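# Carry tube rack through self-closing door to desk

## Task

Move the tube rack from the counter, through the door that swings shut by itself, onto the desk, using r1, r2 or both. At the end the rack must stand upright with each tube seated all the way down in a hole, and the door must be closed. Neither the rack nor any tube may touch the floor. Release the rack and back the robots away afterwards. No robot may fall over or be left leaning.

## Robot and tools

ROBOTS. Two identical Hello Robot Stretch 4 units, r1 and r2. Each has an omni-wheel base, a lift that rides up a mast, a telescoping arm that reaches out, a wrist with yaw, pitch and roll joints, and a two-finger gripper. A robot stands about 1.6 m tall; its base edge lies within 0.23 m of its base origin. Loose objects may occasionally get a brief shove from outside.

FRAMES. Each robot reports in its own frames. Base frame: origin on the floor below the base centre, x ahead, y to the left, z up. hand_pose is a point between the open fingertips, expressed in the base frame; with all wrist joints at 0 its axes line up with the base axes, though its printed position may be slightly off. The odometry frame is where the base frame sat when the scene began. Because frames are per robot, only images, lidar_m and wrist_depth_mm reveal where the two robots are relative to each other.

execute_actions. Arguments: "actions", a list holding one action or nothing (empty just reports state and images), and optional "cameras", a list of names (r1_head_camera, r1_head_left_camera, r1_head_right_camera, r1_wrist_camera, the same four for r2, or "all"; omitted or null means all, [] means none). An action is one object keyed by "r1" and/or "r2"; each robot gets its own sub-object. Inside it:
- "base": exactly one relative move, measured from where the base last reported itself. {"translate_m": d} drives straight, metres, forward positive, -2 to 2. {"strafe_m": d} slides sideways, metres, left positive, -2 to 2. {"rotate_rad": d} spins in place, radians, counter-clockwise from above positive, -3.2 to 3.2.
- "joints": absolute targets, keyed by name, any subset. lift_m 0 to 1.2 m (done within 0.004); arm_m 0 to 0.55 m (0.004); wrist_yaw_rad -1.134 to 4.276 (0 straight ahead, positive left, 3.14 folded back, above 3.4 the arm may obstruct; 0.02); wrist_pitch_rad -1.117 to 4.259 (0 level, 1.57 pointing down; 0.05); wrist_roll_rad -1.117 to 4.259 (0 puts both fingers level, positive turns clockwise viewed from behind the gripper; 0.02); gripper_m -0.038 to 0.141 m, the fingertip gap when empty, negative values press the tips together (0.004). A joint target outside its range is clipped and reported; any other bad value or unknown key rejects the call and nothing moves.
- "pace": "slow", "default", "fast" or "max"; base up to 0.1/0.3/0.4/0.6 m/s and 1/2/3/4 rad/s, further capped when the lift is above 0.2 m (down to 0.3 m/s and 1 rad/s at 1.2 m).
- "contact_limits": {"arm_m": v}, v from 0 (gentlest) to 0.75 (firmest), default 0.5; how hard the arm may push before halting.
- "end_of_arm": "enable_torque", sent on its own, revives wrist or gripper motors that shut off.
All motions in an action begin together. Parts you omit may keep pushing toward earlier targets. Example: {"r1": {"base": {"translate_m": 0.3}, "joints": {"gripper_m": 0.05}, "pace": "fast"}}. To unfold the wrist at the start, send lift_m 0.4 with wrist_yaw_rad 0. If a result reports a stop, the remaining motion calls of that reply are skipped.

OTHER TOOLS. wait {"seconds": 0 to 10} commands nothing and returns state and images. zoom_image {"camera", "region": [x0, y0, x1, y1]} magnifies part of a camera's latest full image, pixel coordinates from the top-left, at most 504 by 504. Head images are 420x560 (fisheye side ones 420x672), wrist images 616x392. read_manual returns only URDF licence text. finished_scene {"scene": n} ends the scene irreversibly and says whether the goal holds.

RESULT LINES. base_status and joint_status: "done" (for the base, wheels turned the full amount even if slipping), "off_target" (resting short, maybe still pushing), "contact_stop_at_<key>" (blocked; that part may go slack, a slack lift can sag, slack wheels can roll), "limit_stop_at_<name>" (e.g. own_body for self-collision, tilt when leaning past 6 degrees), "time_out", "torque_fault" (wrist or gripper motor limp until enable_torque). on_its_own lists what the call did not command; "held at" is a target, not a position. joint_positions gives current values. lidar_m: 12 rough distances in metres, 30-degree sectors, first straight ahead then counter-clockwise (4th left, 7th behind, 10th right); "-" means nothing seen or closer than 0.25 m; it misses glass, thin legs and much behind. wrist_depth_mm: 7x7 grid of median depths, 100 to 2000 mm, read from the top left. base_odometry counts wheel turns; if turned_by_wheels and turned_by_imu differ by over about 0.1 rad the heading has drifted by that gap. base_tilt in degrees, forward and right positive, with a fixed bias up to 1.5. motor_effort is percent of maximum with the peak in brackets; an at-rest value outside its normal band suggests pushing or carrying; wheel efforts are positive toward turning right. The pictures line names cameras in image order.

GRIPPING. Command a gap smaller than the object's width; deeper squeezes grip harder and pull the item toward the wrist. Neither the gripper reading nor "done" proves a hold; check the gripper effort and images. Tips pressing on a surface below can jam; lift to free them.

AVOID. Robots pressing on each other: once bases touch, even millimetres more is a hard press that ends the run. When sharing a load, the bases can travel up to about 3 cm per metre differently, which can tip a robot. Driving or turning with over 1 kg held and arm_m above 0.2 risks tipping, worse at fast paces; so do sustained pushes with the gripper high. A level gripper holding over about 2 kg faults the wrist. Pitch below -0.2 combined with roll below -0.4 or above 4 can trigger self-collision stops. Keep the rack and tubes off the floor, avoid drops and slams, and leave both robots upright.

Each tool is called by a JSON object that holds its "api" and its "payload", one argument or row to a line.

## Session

{"api": "execute_actions", "payload": {
  "actions": []
}}

Scene clock: 0.00 s.
r1.base_odometry: x=+0.000 y=+0.000 heading=+0.000 (m, m, rad; r1's odometry frame)
r1.turned_by_wheels: +0.000 (rad since the last result)
r1.turned_by_imu: +0.000 (rad since the last result)
r1.base_tilt: forward=-0.2 right=+0.6 (deg)
r1.lidar_m: 1.32 1.43 1.85 1.54 1.54 1.40 1.22 1.22 1.45 2.42 2.43 2.86
r1.base_status: not commanded
r1.joint_positions: lift_m=+0.155 arm_m=+0.000 wrist_yaw_rad=+3.055 wrist_pitch_rad=+0.001 wrist_roll_rad=-0.013 gripper_m=+0.057
r1.joint_status: not commanded
r1.motor_effort: lift_m=+21 arm_m=+0 wrist_yaw_rad=+4 wrist_pitch_rad=-10 wrist_roll_rad=+0 gripper_m=-5 wheel_0=+0 wheel_1=+0 wheel_2=+0 (%)
r1.hand_pose: x=-0.1085 y=+0.1121 z=+0.3326 quat_wxyz=(+0.043, -0.001, -0.007, +0.999) (m; r1's base frame)
r1.wrist_depth_mm: - 142 1336 1397 1499 1576 1537 / - 140 1281 1366 1537 1661 1537 / 110 144 246 1430 1537 1618 1537 / 143 163 1308 1397 1464 1661 1661 / 1205 1255 1308 1464 1464 1618 1499 / 1160 1160 200 1118 200 1060 1025 / 809 788 842 - 809 732 768
r2.base_odometry: x=+0.000 y=+0.000 heading=+0.000 (m, m, rad; r2's odometry frame)
r2.turned_by_wheels: +0.000 (rad since the last result)
r2.turned_by_imu: +0.000 (rad since the last result)
r2.base_tilt: forward=-0.2 right=+0.3 (deg)
r2.lidar_m: 2.18 1.14 1.16 1.42 1.67 1.69 2.20 1.32 2.82 2.56 2.28 2.33
r2.base_status: not commanded
r2.joint_positions: lift_m=+0.227 arm_m=-0.002 wrist_yaw_rad=+3.047 wrist_pitch_rad=+0.010 wrist_roll_rad=+0.006 gripper_m=+0.057
r2.joint_status: not commanded
r2.motor_effort: lift_m=+17 arm_m=-1 wrist_yaw_rad=-1 wrist_pitch_rad=-7 wrist_roll_rad=-1 gripper_m=-2 wheel_0=+0 wheel_1=+0 wheel_2=+1 (%)
r2.hand_pose: x=-0.1095 y=+0.1143 z=+0.4027 quat_wxyz=(+0.047, -0.005, +0.003, +0.999) (m; r2's base frame)
r2.wrist_depth_mm: 136 139 - - - 1618 1430 / 110 139 - - - 1661 1430 / 115 140 - - - 1618 1430 / 137 170 - - - 1618 1430 / - - - - - 1618 1430 / 1281 1499 195 1464 198 1430 1366 / 1025 946 991 110 991 917 976
pictures: r1_head_camera, r1_head_left_camera, r1_head_right_camera, r1_wrist_camera, r2_head_camera, r2_head_left_camera, r2_head_right_camera, r2_wrist_camera
Images, in order (width x height): r1_head_camera 420x560, r1_head_left_camera 420x672, r1_head_right_camera 420x672, r1_wrist_camera 616x392, r2_head_camera 420x560, r2_head_left_camera 420x672, r2_head_right_camera 420x672, r2_wrist_camera 616x392.

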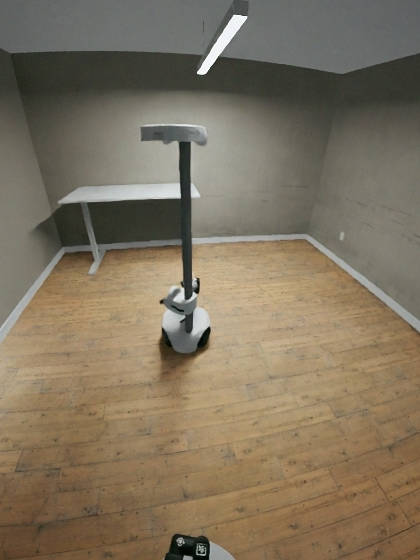

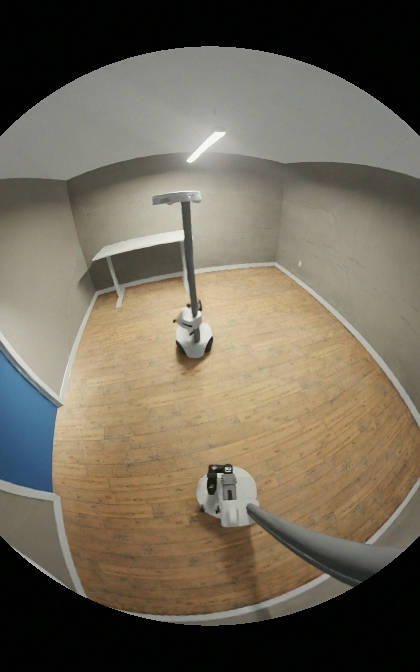

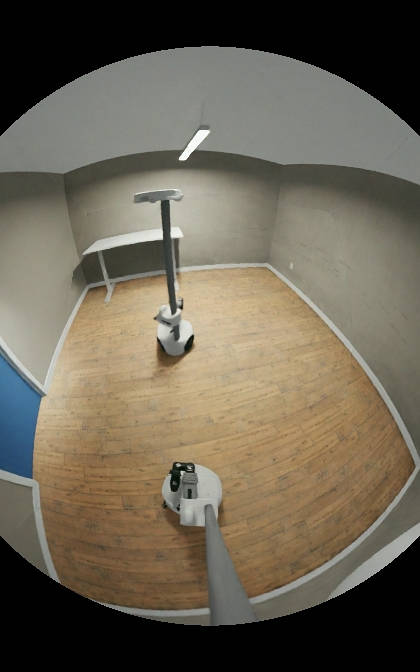

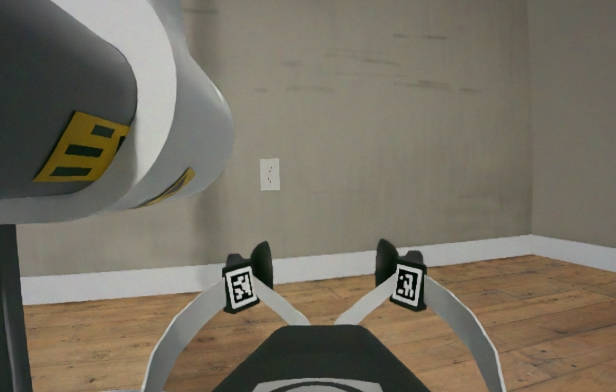

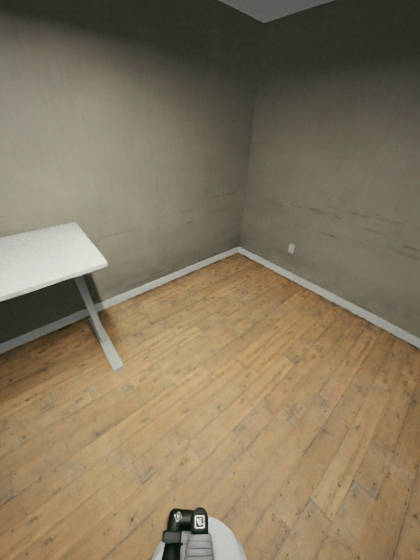

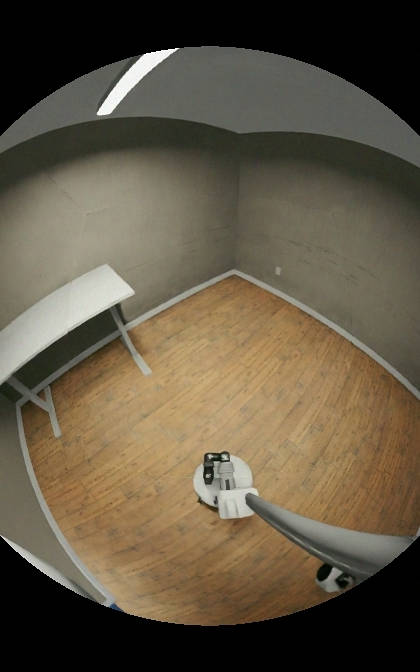

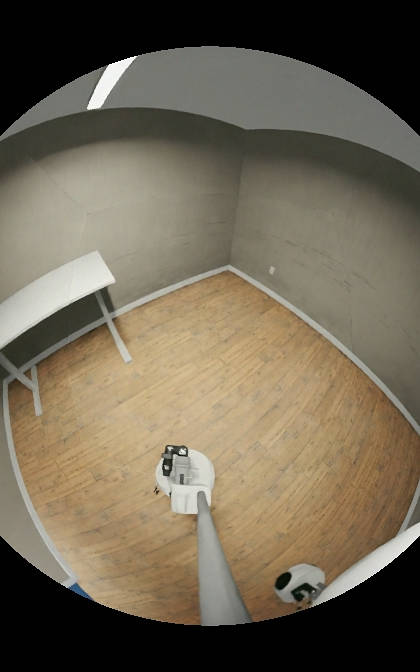

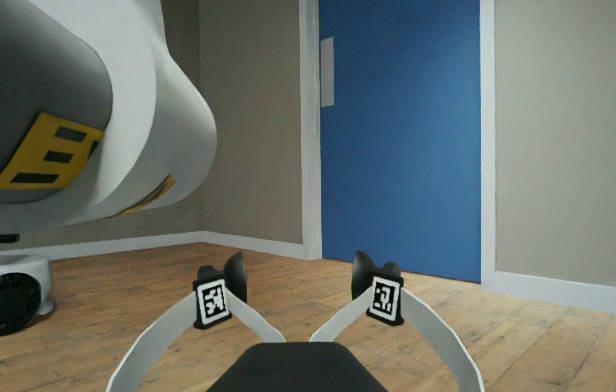

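{"api": "execute_actions", "payload": {
  "actions": [
    {"r1":{"base":{"rotate_rad":1.5},"joints":{"lift_m":0.9,"wrist_yaw_rad":0,"gripper_m":0.0}}}
  ],
  "cameras": ["r1_head_camera","r1_head_left_camera"]
}}

Scene clock: 4.80 s.
r1.base_odometry: x=+0.000 y=+0.000 heading=+1.500 (m, m, rad; r1's odometry frame)
r1.turned_by_wheels: +1.500 (rad since the last result)
r1.turned_by_imu: +1.484 (rad since the last result)
r1.base_tilt: forward=-0.2 right=+0.6 (deg)
r1.lidar_m: 1.62 1.52 1.48 1.20 1.20 1.38 2.32 2.46 2.78 1.32 1.33 1.86
r1.base_status: done
r1.joint_positions: lift_m=+0.900 arm_m=+0.000 wrist_yaw_rad=+0.000 wrist_pitch_rad=+0.001 wrist_roll_rad=-0.013 gripper_m=+0.000
r1.joint_status: all done
r1.motor_effort: lift_m=+26(29) arm_m=+0(0) wrist_yaw_rad=+1(2) wrist_pitch_rad=-6(8) wrist_roll_rad=+0(1) gripper_m=-5(8) wheel_0=-2(8) wheel_1=-2(9) wheel_2=-2(12) (%)
r1.hand_pose: x=+0.4599 y=-0.0873 z=+1.0774 quat_wxyz=(+1.000, -0.007, +0.001, +0.000) (m; r1's base frame)
r1.wrist_depth_mm: 1182 1229 1366 1430 1537 1576 1708 / 1160 1229 1366 1499 1537 1661 1756 / 1182 1229 1430 1499 1576 1661 1756 / 1205 1281 1397 1537 1576 1618 1756 / 1205 1255 1464 1499 1618 1661 1808 / 1229 1281 1397 194 187 1618 1808 / 1205 1255 1430 - 1661 1661 1756
r2.base_odometry: x=+0.000 y=+0.000 heading=+0.000 (m, m, rad; r2's odometry frame)
r2.turned_by_wheels: +0.000 (rad since the last result)
r2.turned_by_imu: +0.002 (rad since the last result)
r2.base_tilt: forward=-0.2 right=+0.3 (deg)
r2.lidar_m: 2.16 1.14 1.17 1.42 1.66 1.69 2.19 1.34 2.80 2.56 2.31 2.32
r2.base_status: not commanded
r2.joint_positions: lift_m=+0.227 arm_m=-0.002 wrist_yaw_rad=+3.047 wrist_pitch_rad=+0.010 wrist_roll_rad=+0.006 gripper_m=+0.057
r2.joint_status: not commanded
r2.motor_effort: lift_m=+17(17) arm_m=+0(1) wrist_yaw_rad=+1(1) wrist_pitch_rad=-7(7) wrist_roll_rad=-1(0) gripper_m=-5(5) wheel_0=+0(0) wheel_1=-1(1) wheel_2=+1(1) (%)
r2.hand_pose: x=-0.1095 y=+0.1143 z=+0.4027 quat_wxyz=(+0.047, -0.005, +0.003, +0.999) (m; r2's base frame)
r2.wrist_depth_mm: 136 139 - - - 1576 1397 / 110 140 - - - 1661 1397 / 115 140 - - - 1618 1430 / 137 170 - - - 1618 1430 / - - - - 1983 1618 1464 / 1281 1464 194 1430 198 1464 1430 / 1008 960 1025 110 976 917 976
pictures: r1_head_camera, r1_head_left_camera
Images, in order (width x height): r1_head_camera 420x560, r1_head_left_camera 420x672.

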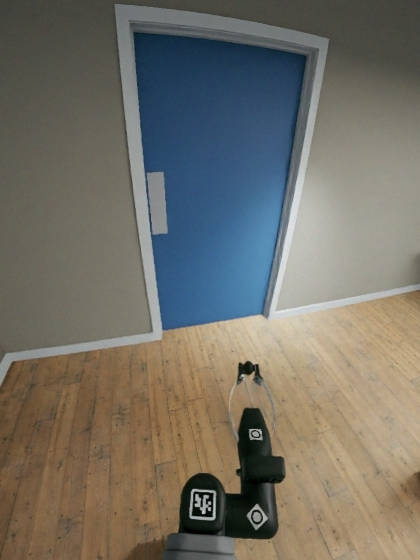

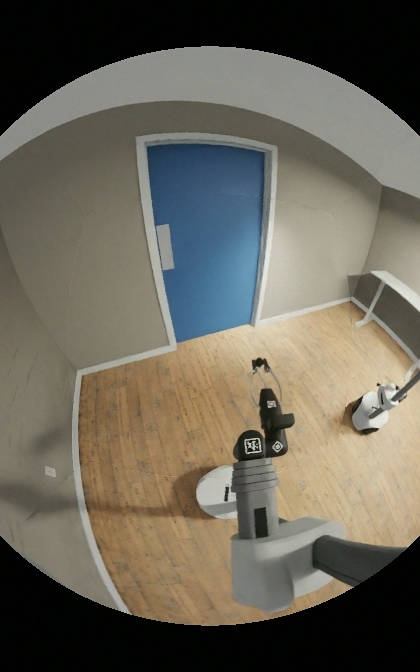

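{"api": "execute_actions", "payload": {
  "actions": [
    {"r1":{"base":{"rotate_rad":0.18}}}
  ],
  "cameras": []
}}

{"api": "execute_actions", "payload": {
  "actions": [
    {"r1":{"base":{"translate_m":0.98}},"r2":{"joints":{"lift_m":1.1,"wrist_yaw_rad":0}}}
  ],
  "cameras": []
}}

{"api": "execute_actions", "payload": {
  "actions": [
    {"r1":{"base":{"strafe_m":-0.25}},"r2":{"joints":{"wrist_pitch_rad":1.57,"wrist_roll_rad":1.57,"gripper_m":0.141}}}
  ],
  "cameras": ["r1_head_camera"]
}}

Scene clock: 14.87 s.
r1.base_odometry: x=+0.000 y=+0.000 heading=+1.679 (m, m, rad; r1's odometry frame)
r1.turned_by_wheels: +0.179 (rad since the last result)
r1.turned_by_imu: +0.176 (rad since the last result)
r1.base_tilt: forward=-0.2 right=+0.6 (deg)
r1.lidar_m: 1.50 1.54 1.34 1.21 1.23 1.54 2.43 2.48 3.08 1.33 2.58 1.77
r1.base_status: done
r1.joint_positions: lift_m=+0.900 arm_m=+0.000 wrist_yaw_rad=+0.000 wrist_pitch_rad=+0.001 wrist_roll_rad=-0.013 gripper_m=+0.000
r1.joint_status: not commanded
r1.motor_effort: lift_m=+26(26) arm_m=+0(0) wrist_yaw_rad=+2(2) wrist_pitch_rad=-9(9) wrist_roll_rad=+1(1) gripper_m=-5(7) wheel_0=-3(6) wheel_1=-3(6) wheel_2=-2(5) (%)
r1.hand_pose: x=+0.4598 y=-0.0873 z=+1.0774 quat_wxyz=(+1.000, -0.007, +0.001, +0.000) (m; r1's base frame)
r1.wrist_depth_mm: 1255 1255 1308 1430 1464 1464 1430 / 1255 1281 1308 1397 1464 1464 1397 / 1281 1281 1281 1430 1430 1499 1397 / 1281 1281 1308 1430 1499 1499 1464 / 1281 1308 1308 1397 1499 1499 1464 / 1255 1336 1336 194 188 1576 1464 / 1281 1336 1336 - 1499 1464 1464
r2.base_odometry: x=+0.000 y=+0.000 heading=+0.000 (m, m, rad; r2's odometry frame)
r2.turned_by_wheels: +0.000 (rad since the last result)
r2.turned_by_imu: +0.001 (rad since the last result)
r2.base_tilt: forward=-0.2 right=+0.3 (deg)
r2.lidar_m: 2.17 1.14 1.15 1.43 1.66 1.70 2.19 1.34 2.82 2.56 2.30 2.31
r2.base_status: not commanded
r2.joint_positions: lift_m=+0.227 arm_m=-0.002 wrist_yaw_rad=+3.047 wrist_pitch_rad=+0.010 wrist_roll_rad=+0.006 gripper_m=+0.057
r2.joint_status: not commanded
r2.motor_effort: lift_m=+17(17) arm_m=-1(1) wrist_yaw_rad=-1(2) wrist_pitch_rad=-7(7) wrist_roll_rad=-1(1) gripper_m=-2(3) wheel_0=+0(0) wheel_1=-1(1) wheel_2=+1(1) (%)
r2.hand_pose: x=-0.1095 y=+0.1143 z=+0.4027 quat_wxyz=(+0.047, -0.005, +0.003, +0.999) (m; r2's base frame)
r2.wrist_depth_mm: 136 139 - - - 1537 1430 / 109 140 - - - 1661 1397 / 115 140 - - - 1661 1464 / 137 170 - - - 1661 1430 / - - - - 1983 1618 1499 / 1281 1499 195 1430 197 1430 1430 / 1008 931 991 110 991 904 991
pictures: none
No camera images: the call's "cameras" was empty. Leave "cameras" out to get every camera's image.

Scene clock: 19.63 s.
r1.base_odometry: x=-0.106 y=+0.974 heading=+1.679 (m, m, rad; r1's odometry frame)
r1.turned_by_wheels: +0.000 (rad since the last result)
r1.turned_by_imu: -0.004 (rad since the last result)
r1.base_tilt: forward=-0.1 right=+0.6 (deg)
r1.lidar_m: 0.64 0.57 0.72 1.34 1.35 1.72 3.42 3.46 1.58 2.58 1.05 0.71
r1.base_status: done
r1.joint_positions: lift_m=+0.900 arm_m=+0.000 wrist_yaw_rad=+0.000 wrist_pitch_rad=+0.001 wrist_roll_rad=-0.013 gripper_m=+0.000
r1.joint_status: not commanded
r1.motor_effort: lift_m=+24(26) arm_m=+0(0) wrist_yaw_rad=+3(2) wrist_pitch_rad=-8(9) wrist_roll_rad=-1(1) gripper_m=-6(5) wheel_0=+2(6) wheel_1=+2(8) wheel_2=+1(9) (%)
r1.hand_pose: x=+0.4598 y=-0.0874 z=+1.0775 quat_wxyz=(+1.000, -0.007, +0.001, +0.000) (m; r1's base frame)
r1.wrist_depth_mm: 384 433 442 459 466 477 488 / 384 436 455 459 473 480 488 / 387 439 452 462 473 480 496 / 384 445 455 466 480 488 504 / 382 449 459 466 488 492 504 / 375 452 455 193 187 496 504 / 368 455 466 - 488 500 517
r2.base_odometry: x=+0.000 y=+0.000 heading=+0.000 (m, m, rad; r2's odometry frame)
r2.turned_by_wheels: +0.000 (rad since the last result)
r2.turned_by_imu: +0.002 (rad since the last result)
r2.base_tilt: forward=-0.1 right=+0.4 (deg)
r2.lidar_m: 2.16 1.13 1.16 1.45 1.66 1.68 1.57 2.77 2.80 2.55 2.31 2.32
r2.base_status: not commanded
r2.joint_positions: lift_m=+1.100 arm_m=-0.002 wrist_yaw_rad=+0.001 wrist_pitch_rad=+0.010 wrist_roll_rad=+0.006 gripper_m=+0.057
r2.joint_status: all done
r2.motor_effort: lift_m=+23(24) arm_m=-1(0) wrist_yaw_rad=-5(13) wrist_pitch_rad=-7(7) wrist_roll_rad=+0(0) gripper_m=-1(1) wheel_0=+0(0) wheel_1=-1(1) wheel_2=+1(1) (%)
r2.hand_pose: x=+0.4579 y=-0.0873 z=+1.2750 quat_wxyz=(+1.000, +0.003, +0.005, +0.000) (m; r2's base frame)
r2.wrist_depth_mm: 1537 1708 - - - - 1808 / 1499 1808 - - - - 1808 / 1537 1756 - - - - 1863 / 1537 1756 - - - - 1808 / 1499 1661 1983 - - - 1863 / 1499 1661 195 - 198 - 1808 / 1576 1661 1983 110 - - 1863
pictures: none
No camera images: the call's "cameras" was empty. Leave "cameras" out to get every camera's image.

Scene clock: 21.77 s.
r1.base_odometry: x=+0.143 y=+1.001 heading=+1.679 (m, m, rad; r1's odometry frame)
r1.turned_by_wheels: +0.000 (rad since the last result)
r1.turned_by_imu: -0.002 (rad since the last result)
r1.base_tilt: forward=-0.2 right=+0.7 (deg)
r1.lidar_m: 0.67 0.67 0.78 1.59 1.61 2.02 3.40 3.44 1.38 2.35 1.01 0.77
r1.base_status: done
r1.joint_positions: lift_m=+0.900 arm_m=+0.000 wrist_yaw_rad=+0.000 wrist_pitch_rad=+0.001 wrist_roll_rad=-0.013 gripper_m=+0.000
r1.joint_status: not commanded
r1.motor_effort: lift_m=+24(24) arm_m=+0(0) wrist_yaw_rad=+4(3) wrist_pitch_rad=-9(9) wrist_roll_rad=-1(1) gripper_m=-9(9) wheel_0=-1(9) wheel_1=-1(11) wheel_2=+1(1) (%)
r1.hand_pose: x=+0.4598 y=-0.0874 z=+1.0775 quat_wxyz=(+1.000, -0.007, +0.001, +0.000) (m; r1's base frame)
r1.wrist_depth_mm: 462 469 477 488 500 517 525 / 466 473 477 496 500 517 530 / 462 473 488 500 512 521 530 / 469 477 488 496 508 525 539 / 477 484 492 500 517 530 544 / 473 484 492 195 187 535 549 / 480 488 496 - 521 539 549
r2.base_odometry: x=+0.000 y=+0.000 heading=+0.000 (m, m, rad; r2's odometry frame)
r2.turned_by_wheels: +0.000 (rad since the last result)
r2.turned_by_imu: +0.001 (rad since the last result)
r2.base_tilt: forward=-0.3 right=+0.3 (deg)
r2.lidar_m: 2.17 1.14 1.16 1.43 1.66 1.68 1.36 2.79 2.80 2.54 2.30 2.33
r2.base_status: not commanded
r2.joint_positions: lift_m=+1.100 arm_m=-0.002 wrist_yaw_rad=+0.000 wrist_pitch_rad=+1.570 wrist_roll_rad=+1.570 gripper_m=+0.141
r2.joint_status: all done
r2.motor_effort: lift_m=+23(23) arm_m=-1(1) wrist_yaw_rad=-1(2) wrist_pitch_rad=+1(6) wrist_roll_rad=+1(3) gripper_m=-5(3) wheel_0=+0(0) wheel_1=+0(0) wheel_2=+1(1) (%)
r2.hand_pose: x=+0.1697 y=-0.0874 z=+0.9893 quat_wxyz=(+0.501, +0.500, +0.500, -0.499) (m; r2's base frame)
r2.wrist_depth_mm: 1205 1205 1182 1229 1205 1182 1182 / 1182 1205 1205 1182 1205 1182 1205 / 1229 1182 1182 1205 1205 1229 1229 / 1205 1205 1205 1025 1008 1229 1229 / 1205 1229 1182 991 1008 1229 384 / 1182 201 1205 1229 1008 1205 1229 / 1205 1205 1205 110 1229 1255 1255
pictures: r1_head_camera
Images, in order (width x height): r1_head_camera 420x560.

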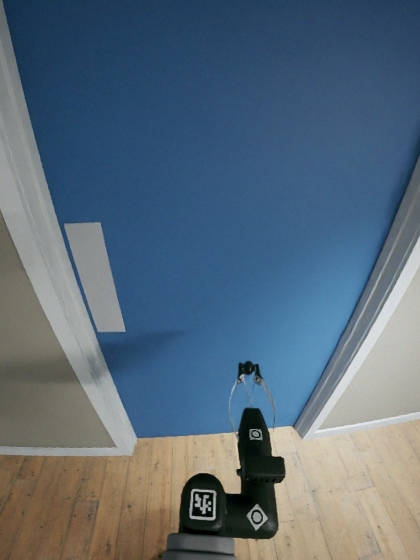

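{"api": "execute_actions", "payload": {
  "actions": [
    {"r1":{"base":{"rotate_rad":0.42}},"r2":{"base":{"rotate_rad":0.9}}}
  ],
  "cameras": []
}}

{"api": "execute_actions", "payload": {
  "actions": [
    {"r1":{"base":{"translate_m":0.15}}}
  ],
  "cameras": ["r2_head_camera","r2_head_left_camera"]
}}

{"api": "execute_actions", "payload": {
  "actions": [
    {"r1":{"joints":{"arm_m":0.4},"contact_limits":{"arm_m":0.6},"pace":"slow"}}
  ],
  "cameras": ["r1_head_camera"]
}}

Scene clock: 27.07 s.
r1.base_odometry: x=+0.143 y=+1.001 heading=+2.099 (m, m, rad; r1's odometry frame)
r1.turned_by_wheels: +0.420 (rad since the last result)
r1.turned_by_imu: +0.414 (rad since the last result)
r1.base_tilt: forward=-0.2 right=+0.6 (deg)
r1.lidar_m: 0.67 0.70 1.31 1.59 1.88 3.34 3.37 1.36 2.36 1.22 0.79 0.68
r1.base_status: done
r1.joint_positions: lift_m=+0.900 arm_m=+0.000 wrist_yaw_rad=+0.000 wrist_pitch_rad=+0.001 wrist_roll_rad=-0.013 gripper_m=+0.000
r1.joint_status: not commanded
r1.motor_effort: lift_m=+25(24) arm_m=+0(0) wrist_yaw_rad=+3(3) wrist_pitch_rad=-9(8) wrist_roll_rad=+0(1) gripper_m=-4(8) wheel_0=+0(7) wheel_1=-3(8) wheel_2=-2(10) (%)
r1.hand_pose: x=+0.4598 y=-0.0874 z=+1.0775 quat_wxyz=(+1.000, -0.007, +0.001, +0.000) (m; r1's base frame)
r1.wrist_depth_mm: 508 488 521 480 442 413 394 / 517 492 521 480 449 418 397 / 517 496 525 488 455 421 402 / 525 488 535 492 455 430 404 / 535 492 530 480 452 433 404 / 539 496 530 194 187 427 407 / 554 500 539 - 459 427 413
r2.base_odometry: x=+0.000 y=+0.000 heading=+0.899 (m, m, rad; r2's odometry frame)
r2.turned_by_wheels: +0.899 (rad since the last result)
r2.turned_by_imu: +0.923 (rad since the last result)
r2.base_tilt: forward=-0.3 right=+0.2 (deg)
r2.lidar_m: 1.15 1.32 1.68 1.66 1.34 2.78 2.78 2.79 2.33 2.32 2.32 1.14
r2.base_status: done
r2.joint_positions: lift_m=+1.100 arm_m=-0.002 wrist_yaw_rad=+0.000 wrist_pitch_rad=+1.570 wrist_roll_rad=+1.570 gripper_m=+0.141
r2.joint_status: not commanded
r2.motor_effort: lift_m=+22(23) arm_m=-1(1) wrist_yaw_rad=+1(2) wrist_pitch_rad=+0(1) wrist_roll_rad=+1(1) gripper_m=-2(4) wheel_0=-3(4) wheel_1=-4(7) wheel_2=-3(10) (%)
r2.hand_pose: x=+0.1697 y=-0.0874 z=+0.9894 quat_wxyz=(+0.501, +0.500, +0.500, -0.499) (m; r2's base frame)
r2.wrist_depth_mm: 1182 1205 1205 1205 1182 1182 1182 / 1205 1229 1205 1205 1182 1182 1205 / 1205 1205 1205 1205 1229 1182 1229 / 1182 1205 1229 1008 991 1229 1205 / 1205 1182 1205 991 1008 1229 384 / 1205 202 1229 1229 1008 1182 1229 / 1229 1229 1205 110 1255 1255 1229
pictures: none
No camera images: the call's "cameras" was empty. Leave "cameras" out to get every camera's image.

Scene clock: 28.90 s.
r1.base_odometry: x=+0.067 y=+1.131 heading=+2.099 (m, m, rad; r1's odometry frame)
r1.turned_by_wheels: +0.000 (rad since the last result)
r1.turned_by_imu: -0.001 (rad since the last result)
r1.base_tilt: forward=-0.2 right=+0.6 (deg)
r1.lidar_m: 0.53 0.55 1.00 1.55 1.84 3.25 3.51 1.47 2.38 0.94 0.63 0.53
r1.base_status: done
r1.joint_positions: lift_m=+0.900 arm_m=+0.000 wrist_yaw_rad=+0.000 wrist_pitch_rad=+0.001 wrist_roll_rad=-0.013 gripper_m=+0.000
r1.joint_status: not commanded
r1.motor_effort: lift_m=+24(25) arm_m=+0(0) wrist_yaw_rad=+4(6) wrist_pitch_rad=-8(9) wrist_roll_rad=+0(1) gripper_m=-8(7) wheel_0=+1(7) wheel_1=+1(7) wheel_2=+1(10) (%)
r1.hand_pose: x=+0.4598 y=-0.0874 z=+1.0775 quat_wxyz=(+1.000, -0.007, +0.001, +0.000) (m; r1's base frame)
r1.wrist_depth_mm: 343 382 357 330 309 289 274 / 342 387 362 334 312 290 276 / 343 387 368 338 312 294 277 / 342 389 368 343 319 294 281 / 343 394 375 334 315 297 282 / 342 397 364 194 187 296 285 / 343 394 375 - 317 293 286
r2.base_odometry: x=+0.000 y=+0.000 heading=+0.899 (m, m, rad; r2's odometry frame)
r2.turned_by_wheels: +0.000 (rad since the last result)
r2.turned_by_imu: +0.001 (rad since the last result)
r2.base_tilt: forward=-0.2 right=+0.4 (deg)
r2.lidar_m: 1.14 1.31 1.67 1.67 1.47 2.78 2.77 2.79 2.34 2.32 2.33 1.14
r2.base_status: not commanded
r2.joint_positions: lift_m=+1.100 arm_m=-0.002 wrist_yaw_rad=+0.000 wrist_pitch_rad=+1.570 wrist_roll_rad=+1.570 gripper_m=+0.141
r2.joint_status: not commanded
r2.motor_effort: lift_m=+22(22) arm_m=-1(1) wrist_yaw_rad=-2(3) wrist_pitch_rad=+1(1) wrist_roll_rad=+1(1) gripper_m=+0(0) wheel_0=-3(3) wheel_1=-4(4) wheel_2=-3(3) (%)
r2.hand_pose: x=+0.1697 y=-0.0874 z=+0.9894 quat_wxyz=(+0.501, +0.500, +0.500, -0.499) (m; r2's base frame)
r2.wrist_depth_mm: 1205 1205 1182 1205 1205 1205 1182 / 1182 1205 1182 1229 1205 1229 1229 / 1205 1229 1229 1205 1205 1229 1205 / 1205 1205 1205 1025 1008 1229 1229 / 1205 1229 1205 1008 991 1205 384 / 1229 202 1229 1205 1025 1205 1255 / 1229 1229 1182 110 1229 1229 1255
pictures: r2_head_camera, r2_head_left_camera
Images, in order (width x height): r2_head_camera 420x560, r2_head_left_camera 420x672.

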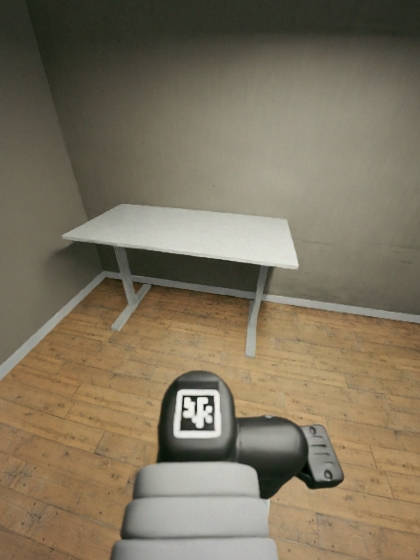

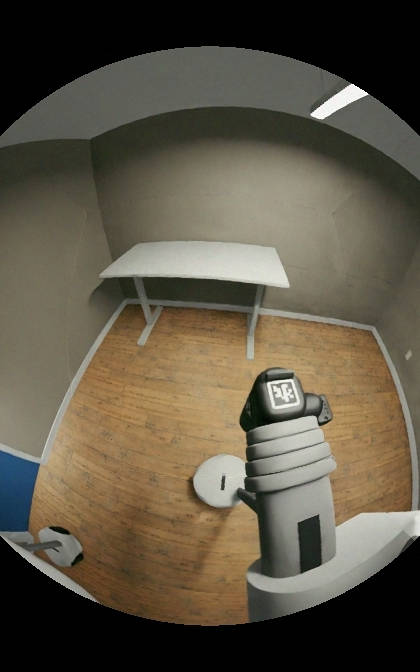

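Scene clock: 32.77 s.
r1.base_odometry: x=+0.067 y=+1.131 heading=+2.098 (m, m, rad; r1's odometry frame)
r1.turned_by_wheels: -0.001 (rad since the last result)
r1.turned_by_imu: +0.213 (rad since the last result)
r1.base_tilt: forward=-0.3 right=+0.6 (deg)
r1.lidar_m: 0.58 0.75 1.48 1.56 2.09 3.44 1.54 1.49 2.38 0.89 0.65 0.60
r1.base_status: not commanded
r1.joint_positions: lift_m=+0.900 arm_m=+0.202 wrist_yaw_rad=-0.014 wrist_pitch_rad=-0.012 wrist_roll_rad=-0.014 gripper_m=+0.000
r1.joint_status: arm_m contact_stop (moved +0.201 of +0.400)
r1.on_its_own: arm_m is slack since a contact_stop (your +0.400 is given up); wrist_yaw_rad is at rest, and its effort (+43) is outside its rest range (-13 to +13); wrist_pitch_rad is at rest, and its effort (+30) is outside its rest range (-23 to +23)
r1.motor_effort: lift_m=+21(24) arm_m=+0(25) wrist_yaw_rad=+43(100) wrist_pitch_rad=+30(39) wrist_roll_rad=+2(2) gripper_m=-2(10) wheel_0=+3(9) wheel_1=+1(7) wheel_2=-9(21) (%)
r1.contact_limits: arm_m 0.6
r1.hand_pose: x=+0.6599 y=-0.0914 z=+1.0816 quat_wxyz=(+1.000, -0.007, -0.006, -0.007) (m; r1's base frame)
r1.wrist_depth_mm: 244 182 201 234 214 191 - / 244 184 202 234 214 193 180 / 247 186 202 237 216 194 180 / 250 187 202 238 218 195 182 / 253 189 202 220 216 196 182 / 258 192 184 192 185 195 184 / 264 195 193 - 214 193 -
r2.base_odometry: x=+0.000 y=+0.000 heading=+0.899 (m, m, rad; r2's odometry frame)
r2.turned_by_wheels: +0.000 (rad since the last result)
r2.turned_by_imu: +0.001 (rad since the last result)
r2.base_tilt: forward=-0.1 right=+0.4 (deg)
r2.lidar_m: 1.13 1.32 1.68 1.68 1.48 2.78 2.77 2.81 2.34 2.33 2.34 1.14
r2.base_status: not commanded
r2.joint_positions: lift_m=+1.100 arm_m=-0.002 wrist_yaw_rad=+0.000 wrist_pitch_rad=+1.570 wrist_roll_rad=+1.570 gripper_m=+0.141
r2.joint_status: not commanded
r2.motor_effort: lift_m=+22(22) arm_m=-1(1) wrist_yaw_rad=-3(1) wrist_pitch_rad=+0(0) wrist_roll_rad=+1(2) gripper_m=-1(0) wheel_0=-3(3) wheel_1=-4(4) wheel_2=-2(3) (%)
r2.hand_pose: x=+0.1697 y=-0.0874 z=+0.9894 quat_wxyz=(+0.501, +0.500, +0.500, -0.499) (m; r2's base frame)
r2.wrist_depth_mm: 1182 1205 1182 1182 1205 1182 1205 / 1182 1205 1160 1182 1229 1182 1205 / 1205 1205 1182 1205 1205 1205 1205 / 1205 1205 1205 1025 991 1229 1229 / 1182 1229 1205 1008 1008 1205 384 / 1229 201 1255 1205 1008 1229 1229 / 1205 1205 1205 110 1229 1205 1205
pictures: r1_head_camera
Images, in order (width x height): r1_head_camera 420x560.

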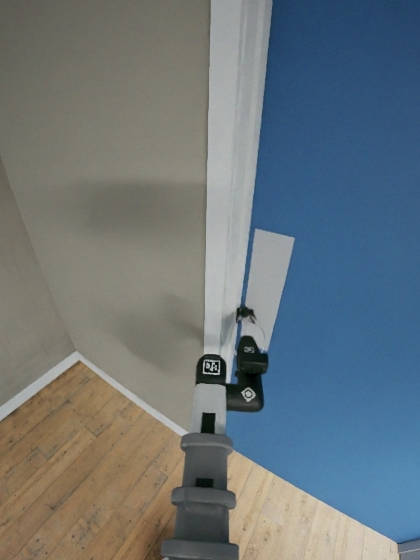

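{"api": "execute_actions", "payload": {
  "actions": [
    {"r1":{"joints":{"arm_m":0.0}},"r2":{"joints":{"lift_m":0.3}}}
  ],
  "cameras": []
}}

{"api": "execute_actions", "payload": {
  "actions": [
    {"r1":{"base":{"rotate_rad":-0.47}},"r2":{"joints":{"wrist_yaw_rad":3.0,"wrist_pitch_rad":0,"wrist_roll_rad":0,"gripper_m":0.03}}}
  ],
  "cameras": []
}}

{"api": "execute_actions", "payload": {
  "actions": [
    {"r1":{"base":{"strafe_m":0.2}}}
  ],
  "cameras": ["r1_head_camera","r1_head_right_camera","r2_head_left_camera"]
}}

Scene clock: 41.40 s.
r1.base_odometry: x=+0.067 y=+1.131 heading=+2.099 (m, m, rad; r1's odometry frame)
r1.turned_by_wheels: +0.001 (rad since the last result)
r1.turned_by_imu: -0.002 (rad since the last result)
r1.base_tilt: forward=-0.2 right=+0.6 (deg)
r1.lidar_m: 0.57 0.73 1.50 1.56 2.11 3.44 1.55 1.49 2.38 0.91 0.64 0.59
r1.base_status: not commanded
r1.joint_positions: lift_m=+0.900 arm_m=+0.002 wrist_yaw_rad=+0.000 wrist_pitch_rad=+0.002 wrist_roll_rad=-0.014 gripper_m=+0.000
r1.joint_status: all done
r1.motor_effort: lift_m=+22(21) arm_m=-8(4) wrist_yaw_rad=+3(40) wrist_pitch_rad=-8(32) wrist_roll_rad=+0(1) gripper_m=-6(9) wheel_0=+0(3) wheel_1=+0(1) wheel_2=+2(9) (%)
r1.hand_pose: x=+0.4612 y=-0.0874 z=+1.0777 quat_wxyz=(+1.000, -0.007, +0.001, +0.000) (m; r1's base frame)
r1.wrist_depth_mm: 574 469 379 410 379 342 315 / 591 480 384 415 387 345 315 / 585 480 392 421 387 351 317 / 597 488 392 427 392 349 324 / 615 496 397 392 389 355 324 / 621 508 379 194 187 351 325 / 647 517 402 - 392 340 330
r2.base_odometry: x=+0.000 y=+0.000 heading=+0.899 (m, m, rad; r2's odometry frame)
r2.turned_by_wheels: +0.000 (rad since the last result)
r2.turned_by_imu: +0.002 (rad since the last result)
r2.base_tilt: forward=-0.1 right=+0.4 (deg)
r2.lidar_m: 1.15 1.33 1.70 1.67 1.47 2.78 2.75 2.78 2.33 2.33 2.34 1.13
r2.base_status: not commanded
r2.joint_positions: lift_m=+0.349 arm_m=-0.002 wrist_yaw_rad=+0.000 wrist_pitch_rad=+1.570 wrist_roll_rad=+1.570 gripper_m=+0.141
r2.joint_status: lift_m limit_stop_at_own_body (moved -0.750 of -0.800)
r2.on_its_own: lift_m is slack since a limit_stop_at_own_body (your +0.300 is given up); arm_m is slack since a limit_stop_at_own_body
r2.motor_effort: lift_m=+18(21) arm_m=+0(0) wrist_yaw_rad=-1(5) wrist_pitch_rad=+0(0) wrist_roll_rad=+1(1) gripper_m=+2(2) wheel_0=-3(3) wheel_1=-4(4) wheel_2=-3(3) (%)
r2.hand_pose: x=+0.1696 y=-0.0874 z=+0.2392 quat_wxyz=(+0.501, +0.500, +0.500, -0.499) (m; r2's base frame)
r2.wrist_depth_mm: 455 455 455 455 455 459 462 / 452 459 455 455 462 462 459 / 462 462 462 466 300 256 253 / 462 459 462 462 251 252 252 / 462 466 466 252 252 252 253 / 462 202 462 253 252 253 253 / 466 469 469 110 253 253 254
pictures: none
No camera images: the call's "cameras" was empty. Leave "cameras" out to get every camera's image.

not run: a stop came earlier in this reply.

not run: a stop came earlier in this reply.

{"api": "execute_actions", "payload": {
  "actions": [
    {"r1":{"base":{"rotate_rad":-0.47}},"r2":{"joints":{"lift_m":0.45,"wrist_pitch_rad":0,"wrist_roll_rad":0,"gripper_m":0.03}}}
  ],
  "cameras": []
}}

{"api": "execute_actions", "payload": {
  "actions": [
    {"r1":{"base":{"strafe_m":0.2}},"r2":{"joints":{"wrist_yaw_rad":3.0}}}
  ],
  "cameras": ["r1_head_camera","r1_head_right_camera","r2_head_left_camera"]
}}

Scene clock: 45.50 s.
r1.base_odometry: x=+0.067 y=+1.131 heading=+1.629 (m, m, rad; r1's odometry frame)
r1.turned_by_wheels: -0.470 (rad since the last result)
r1.turned_by_imu: -0.467 (rad since the last result)
r1.base_tilt: forward=-0.2 right=+0.6 (deg)
r1.lidar_m: 0.60 0.57 0.79 1.51 1.58 2.24 3.50 1.49 1.47 1.89 0.85 0.63
r1.base_status: done
r1.joint_positions: lift_m=+0.900 arm_m=+0.002 wrist_yaw_rad=+0.000 wrist_pitch_rad=+0.002 wrist_roll_rad=-0.014 gripper_m=+0.000
r1.joint_status: not commanded
r1.motor_effort: lift_m=+21(21) arm_m=-8(8) wrist_yaw_rad=+3(5) wrist_pitch_rad=-8(9) wrist_roll_rad=-1(1) gripper_m=-7(5) wheel_0=+3(7) wheel_1=+1(8) wheel_2=+1(7) (%)
r1.hand_pose: x=+0.4612 y=-0.0874 z=+1.0777 quat_wxyz=(+1.000, -0.007, +0.001, +0.000) (m; r1's base frame)
r1.wrist_depth_mm: 407 399 394 389 387 379 373 / 404 404 399 392 389 384 377 / 413 407 399 392 389 387 382 / 415 415 407 399 394 389 382 / 418 415 407 402 397 389 387 / 421 418 410 194 188 392 389 / 430 427 418 - 399 394 394
r2.base_odometry: x=+0.000 y=+0.000 heading=+0.899 (m, m, rad; r2's odometry frame)
r2.turned_by_wheels: +0.000 (rad since the last result)
r2.turned_by_imu: +0.002 (rad since the last result)
r2.base_tilt: forward=-0.3 right=+0.4 (deg)
r2.lidar_m: 1.12 1.30 1.68 1.67 1.47 2.78 2.77 2.80 2.33 2.32 2.32 1.15
r2.base_status: not commanded
r2.joint_positions: lift_m=+0.450 arm_m=-0.002 wrist_yaw_rad=+0.000 wrist_pitch_rad=+0.003 wrist_roll_rad=+0.000 gripper_m=+0.030
r2.joint_status: all done
r2.on_its_own: arm_m is slack since a limit_stop_at_own_body
r2.motor_effort: lift_m=+23(23) arm_m=+0(0) wrist_yaw_rad=-4(0) wrist_pitch_rad=-9(14) wrist_roll_rad=-1(8) gripper_m=-6(2) wheel_0=-3(3) wheel_1=-4(3) wheel_2=-2(3) (%)
r2.hand_pose: x=+0.4579 y=-0.0874 z=+0.6270 quat_wxyz=(+1.000, +0.000, +0.001, +0.000) (m; r2's base frame)
r2.wrist_depth_mm: 1921 1921 1863 1708 1661 1618 1464 / 1756 1863 1229 1229 1078 1060 1537 / 1921 1499 1863 1708 1661 1661 1537 / 1983 1921 1808 1808 1708 1618 1576 / 1921 1863 1808 1756 1708 1618 1537 / 1863 1983 193 1756 193 1618 1576 / 1499 1336 1499 110 1397 1397 1464
pictures: none
No camera images: the call's "cameras" was empty. Leave "cameras" out to get every camera's image.

Scene clock: 47.83 s.
r1.base_odometry: x=-0.133 y=+1.119 heading=+1.630 (m, m, rad; r1's odometry frame)
r1.turned_by_wheels: +0.000 (rad since the last result)
r1.turned_by_imu: -0.001 (rad since the last result)
r1.base_tilt: forward=-0.2 right=+0.6 (deg)
r1.lidar_m: 0.50 0.55 0.79 1.30 1.39 1.94 3.51 1.75 1.64 1.94 0.87 0.63
r1.base_status: done
r1.joint_positions: lift_m=+0.900 arm_m=+0.002 wrist_yaw_rad=+0.000 wrist_pitch_rad=+0.002 wrist_roll_rad=-0.014 gripper_m=+0.000
r1.joint_status: not commanded
r1.motor_effort: lift_m=+22(21) arm_m=-8(8) wrist_yaw_rad=+5(5) wrist_pitch_rad=-7(9) wrist_roll_rad=+3(1) gripper_m=-4(8) wheel_0=+0(9) wheel_1=+1(10) wheel_2=+1(0) (%)
r1.hand_pose: x=+0.4612 y=-0.0874 z=+1.0777 quat_wxyz=(+1.000, -0.007, +0.001, +0.000) (m; r1's base frame)
r1.wrist_depth_mm: 332 314 399 394 389 384 379 / 332 317 399 397 392 387 379 / 338 322 404 402 394 392 387 / 340 324 410 404 399 392 387 / 345 325 407 407 402 394 389 / 347 329 359 195 187 397 394 / 349 332 389 - 410 402 399
r2.base_odometry: x=+0.000 y=+0.000 heading=+0.899 (m, m, rad; r2's odometry frame)
r2.turned_by_wheels: +0.000 (rad since the last result)
r2.turned_by_imu: +0.001 (rad since the last result)
r2.base_tilt: forward=-0.2 right=+0.3 (deg)
r2.lidar_m: 1.15 1.32 1.67 1.66 1.62 1.72 2.77 2.80 2.32 2.33 2.34 1.15
r2.base_status: not commanded
r2.joint_positions: lift_m=+0.450 arm_m=-0.002 wrist_yaw_rad=+2.999 wrist_pitch_rad=+0.003 wrist_roll_rad=+0.000 gripper_m=+0.030
r2.joint_status: all done
r2.on_its_own: arm_m is slack since a limit_stop_at_own_body
r2.motor_effort: lift_m=+23(22) arm_m=+0(0) wrist_yaw_rad=+0(4) wrist_pitch_rad=-7(9) wrist_roll_rad=-2(1) gripper_m=-4(10) wheel_0=-3(3) wheel_1=-4(4) wheel_2=-3(3) (%)
r2.hand_pose: x=-0.1038 y=+0.1274 z=+0.6271 quat_wxyz=(+0.071, -0.001, +0.000, +0.997) (m; r2's base frame)
r2.wrist_depth_mm: 137 245 - - - - - / 117 143 - - - - - / 121 150 - - - - - / 139 210 - - - - - / - - - - - - - / - - 193 1921 194 - 1464 / 1499 1336 1499 110 1499 1397 1397
pictures: r1_head_camera, r1_head_right_camera, r2_head_left_camera
Images, in order (width x height): r1_head_camera 420x560, r1_head_right_camera 420x672, r2_head_left_camera 420x672.

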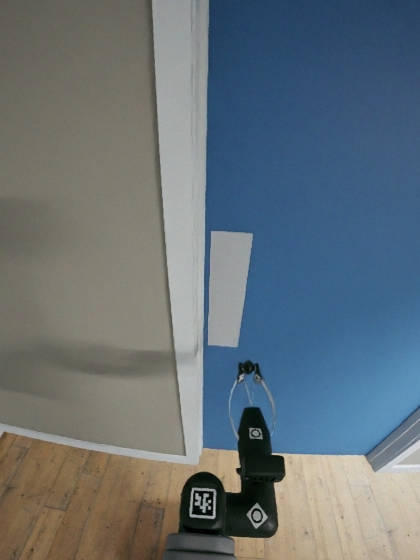

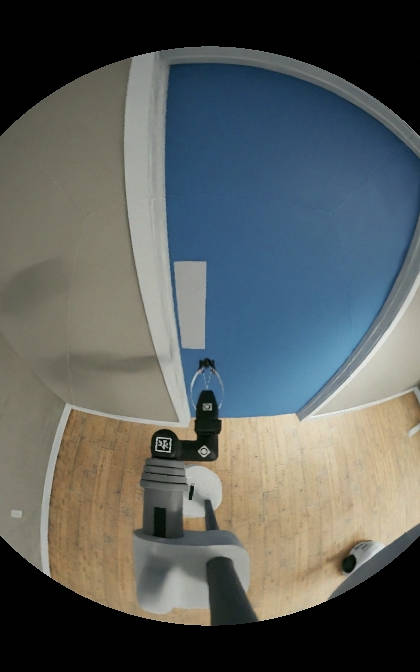

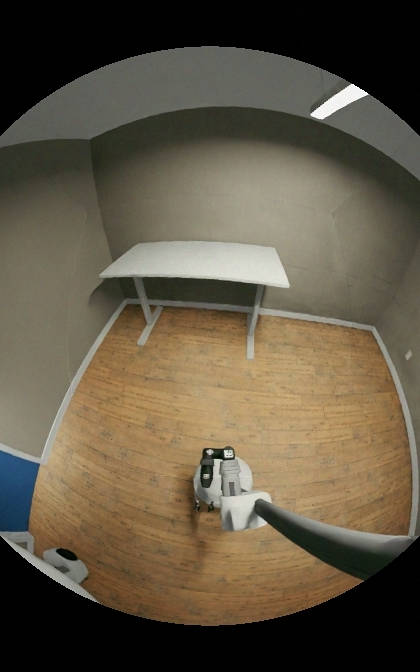

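{"api": "execute_actions", "payload": {
  "actions": [
    {"r1":{"base":{"rotate_rad":-0.06}}}
  ],
  "cameras": []
}}

{"api": "execute_actions", "payload": {
  "actions": [
    {"r1":{"joints":{"arm_m":0.5},"contact_limits":{"arm_m":0.6},"pace":"slow"}}
  ],
  "cameras": ["r1_head_camera"]
}}

Scene clock: 50.93 s.
r1.base_odometry: x=-0.133 y=+1.119 heading=+1.570 (m, m, rad; r1's odometry frame)
r1.turned_by_wheels: -0.060 (rad since the last result)
r1.turned_by_imu: -0.060 (rad since the last result)
r1.base_tilt: forward=-0.2 right=+0.6 (deg)
r1.lidar_m: 0.52 0.54 0.72 1.30 1.35 1.81 3.50 3.58 1.64 2.44 0.90 0.64
r1.base_status: done
r1.joint_positions: lift_m=+0.900 arm_m=+0.002 wrist_yaw_rad=+0.000 wrist_pitch_rad=+0.002 wrist_roll_rad=-0.014 gripper_m=+0.000
r1.joint_status: not commanded
r1.motor_effort: lift_m=+21(21) arm_m=-8(8) wrist_yaw_rad=+6(5) wrist_pitch_rad=-8(7) wrist_roll_rad=+1(1) gripper_m=-8(7) wheel_0=+0(4) wheel_1=+2(5) wheel_2=+3(7) (%)
r1.hand_pose: x=+0.4612 y=-0.0874 z=+1.0777 quat_wxyz=(+1.000, -0.007, +0.001, +0.000) (m; r1's base frame)
r1.wrist_depth_mm: 309 338 402 399 399 399 397 / 315 336 399 402 402 404 399 / 317 340 404 407 407 404 404 / 319 338 407 410 410 410 410 / 334 336 413 413 413 413 413 / 336 336 415 193 187 415 415 / 338 327 415 - 421 415 415
r2.base_odometry: x=+0.000 y=+0.000 heading=+0.899 (m, m, rad; r2's odometry frame)
r2.turned_by_wheels: +0.000 (rad since the last result)
r2.turned_by_imu: +0.001 (rad since the last result)
r2.base_tilt: forward=-0.3 right=+0.3 (deg)
r2.lidar_m: 1.14 1.32 1.69 1.66 1.62 1.74 2.78 2.79 2.34 2.31 2.35 1.13
r2.base_status: not commanded
r2.joint_positions: lift_m=+0.450 arm_m=-0.002 wrist_yaw_rad=+2.999 wrist_pitch_rad=+0.003 wrist_roll_rad=+0.000 gripper_m=+0.030
r2.joint_status: not commanded
r2.on_its_own: arm_m is slack since a limit_stop_at_own_body
r2.motor_effort: lift_m=+22(22) arm_m=+0(0) wrist_yaw_rad=+2(1) wrist_pitch_rad=-8(8) wrist_roll_rad=-1(1) gripper_m=-4(5) wheel_0=-3(3) wheel_1=-4(4) wheel_2=-3(3) (%)
r2.hand_pose: x=-0.1038 y=+0.1274 z=+0.6271 quat_wxyz=(+0.071, -0.001, +0.000, +0.997) (m; r2's base frame)
r2.wrist_depth_mm: 138 246 - - - - - / 117 143 - - - - - / 121 150 - - - - - / 139 211 - - - - - / - - - - - - - / - - 193 1808 193 - 1464 / 1576 1336 1576 110 1499 1397 1397
pictures: none
No camera images: the call's "cameras" was empty. Leave "cameras" out to get every camera's image.

Scene clock: 57.20 s.
r1.base_odometry: x=-0.133 y=+1.119 heading=+1.569 (m, m, rad; r1's odometry frame)
r1.turned_by_wheels: -0.001 (rad since the last result)
r1.turned_by_imu: +0.013 (rad since the last result)
r1.base_tilt: forward=-0.2 right=+0.7 (deg)
r1.lidar_m: 0.52 0.56 0.78 1.29 1.35 1.84 3.51 3.58 1.66 2.28 1.03 0.90
r1.base_status: not commanded
r1.joint_positions: lift_m=+0.900 arm_m=+0.497 wrist_yaw_rad=-0.020 wrist_pitch_rad=+0.001 wrist_roll_rad=-0.013 gripper_m=+0.000
r1.joint_status: all done
r1.on_its_own: wrist_yaw_rad is at rest, and its effort (+62) is outside its rest range (-13 to +13)
r1.motor_effort: lift_m=+23(23) arm_m=+18(25) wrist_yaw_rad=+62(85) wrist_pitch_rad=-6(82) wrist_roll_rad=-1(1) gripper_m=-3(4) wheel_0=+4(6) wheel_1=+4(4) wheel_2=-12(19) (%)
r1.contact_limits: arm_m 0.6
r1.hand_pose: x=+0.9545 y=-0.0932 z=+1.0777 quat_wxyz=(+1.000, -0.007, +0.001, -0.010) (m; r1's base frame)
r1.wrist_depth_mm: - - 254 232 216 200 - / - - 255 234 216 201 190 / - - 258 236 220 204 193 / - - 262 239 222 205 193 / - - 266 235 221 206 195 / - - 257 191 187 206 196 / - - 266 - 221 204 198
r2.base_odometry: x=+0.000 y=+0.000 heading=+0.899 (m, m, rad; r2's odometry frame)
r2.turned_by_wheels: +0.000 (rad since the last result)
r2.turned_by_imu: +0.002 (rad since the last result)
r2.base_tilt: forward=-0.2 right=+0.3 (deg)
r2.lidar_m: 1.13 1.30 1.68 1.67 1.60 1.72 2.77 2.78 2.33 2.33 2.34 1.14
r2.base_status: not commanded
r2.joint_positions: lift_m=+0.450 arm_m=-0.002 wrist_yaw_rad=+2.999 wrist_pitch_rad=+0.003 wrist_roll_rad=+0.000 gripper_m=+0.030
r2.joint_status: not commanded
r2.on_its_own: arm_m is slack since a limit_stop_at_own_body
r2.motor_effort: lift_m=+23(23) arm_m=+0(0) wrist_yaw_rad=-1(1) wrist_pitch_rad=-7(7) wrist_roll_rad=-1(1) gripper_m=-5(4) wheel_0=-3(3) wheel_1=-4(4) wheel_2=-3(3) (%)
r2.hand_pose: x=-0.1038 y=+0.1274 z=+0.6271 quat_wxyz=(+0.071, -0.001, +0.000, +0.997) (m; r2's base frame)
r2.wrist_depth_mm: 137 245 - - - - - / 117 143 - - - - - / 121 150 - - - - - / 138 209 - - - - - / - - - - - - - / - - 192 1921 193 - 1464 / 1499 1336 1499 110 1499 1397 1397
pictures: r1_head_camera
Images, in order (width x height): r1_head_camera 420x560.

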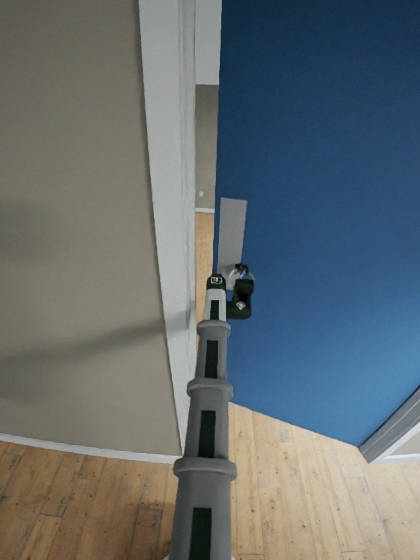

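{"api": "execute_actions", "payload": {
  "actions": [
    {"r1":{"joints":{"wrist_yaw_rad":-0.06}},"r2":{"base":{"rotate_rad":1.6},"joints":{"arm_m":0,"lift_m":0.3}}}
  ],
  "cameras": ["r2_head_camera","r2_head_left_camera"]
}}

Scene clock: 61.50 s.
r1.base_odometry: x=-0.133 y=+1.119 heading=+1.570 (m, m, rad; r1's odometry frame)
r1.turned_by_wheels: +0.001 (rad since the last result)
r1.turned_by_imu: +0.000 (rad since the last result)
r1.base_tilt: forward=-0.3 right=+0.6 (deg)
r1.lidar_m: 0.52 0.55 0.76 1.30 1.35 1.85 3.53 3.59 1.64 2.26 1.02 0.90
r1.base_status: not commanded
r1.joint_positions: lift_m=+0.900 arm_m=+0.497 wrist_yaw_rad=-0.067 wrist_pitch_rad=+0.001 wrist_roll_rad=-0.013 gripper_m=+0.000
r1.joint_status: all done
r1.on_its_own: wrist_yaw_rad is at rest, and its effort (+24) is outside its rest range (-13 to +13)
r1.motor_effort: lift_m=+23(23) arm_m=+15(17) wrist_yaw_rad=+24(52) wrist_pitch_rad=-7(7) wrist_roll_rad=-2(0) gripper_m=-3(5) wheel_0=+9(9) wheel_1=+6(6) wheel_2=-5(12) (%)
r1.hand_pose: x=+0.9502 y=-0.1067 z=+1.0778 quat_wxyz=(+0.999, -0.007, +0.001, -0.034) (m; r1's base frame)
r1.wrist_depth_mm: - - 246 230 214 200 191 / - - 251 234 216 202 192 / - - 251 233 218 204 194 / - - 254 236 220 206 195 / - - 257 232 220 207 198 / - - 187 192 183 207 198 / - - 265 - 222 204 200
r2.base_odometry: x=+0.000 y=+0.000 heading=+2.499 (m, m, rad; r2's odometry frame)
r2.turned_by_wheels: +1.599 (rad since the last result)
r2.turned_by_imu: +1.639 (rad since the last result)
r2.base_tilt: forward=-0.3 right=+0.3 (deg)
r2.lidar_m: 1.67 1.61 2.77 2.77 2.70 2.30 2.30 2.31 1.17 1.17 1.37 1.68
r2.base_status: done
r2.joint_positions: lift_m=+0.300 arm_m=-0.001 wrist_yaw_rad=+3.000 wrist_pitch_rad=+0.003 wrist_roll_rad=+0.000 gripper_m=+0.030
r2.joint_status: all done
r2.motor_effort: lift_m=+13(20) arm_m=+4(4) wrist_yaw_rad=-2(2) wrist_pitch_rad=-8(8) wrist_roll_rad=-2(2) gripper_m=-6(4) wheel_0=-3(6) wheel_1=-4(8) wheel_2=-2(4) (%)
r2.hand_pose: x=-0.1030 y=+0.1274 z=+0.4779 quat_wxyz=(+0.071, -0.001, +0.000, +0.997) (m; r2's base frame)
r2.wrist_depth_mm: 138 246 - - - - - / 117 143 - - - - - / 121 150 - - - - - / 139 211 - - - - - / - - - - - - - / 1756 1756 193 1430 193 1756 1756 / 1205 1042 1205 110 1160 1098 1138
pictures: r2_head_camera, r2_head_left_camera
Images, in order (width x height): r2_head_camera 420x560, r2_head_left_camera 420x672.

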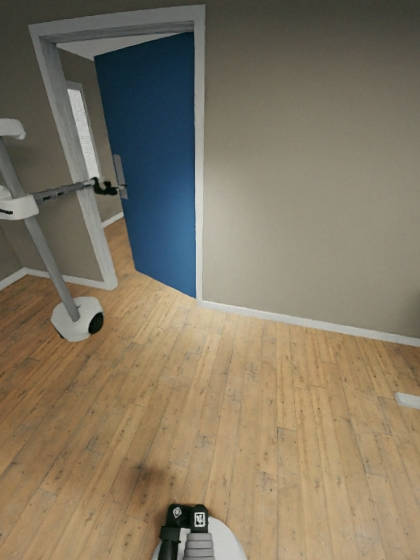

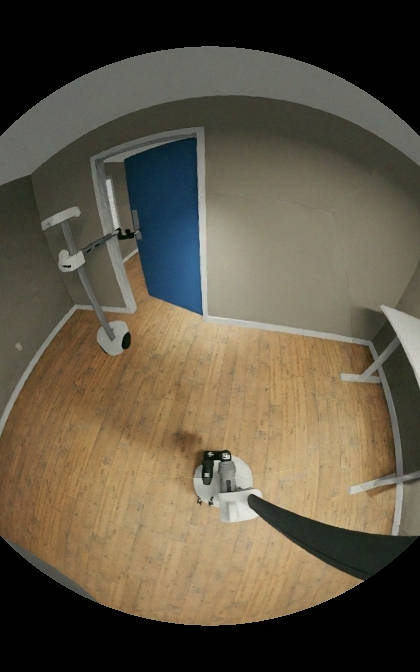

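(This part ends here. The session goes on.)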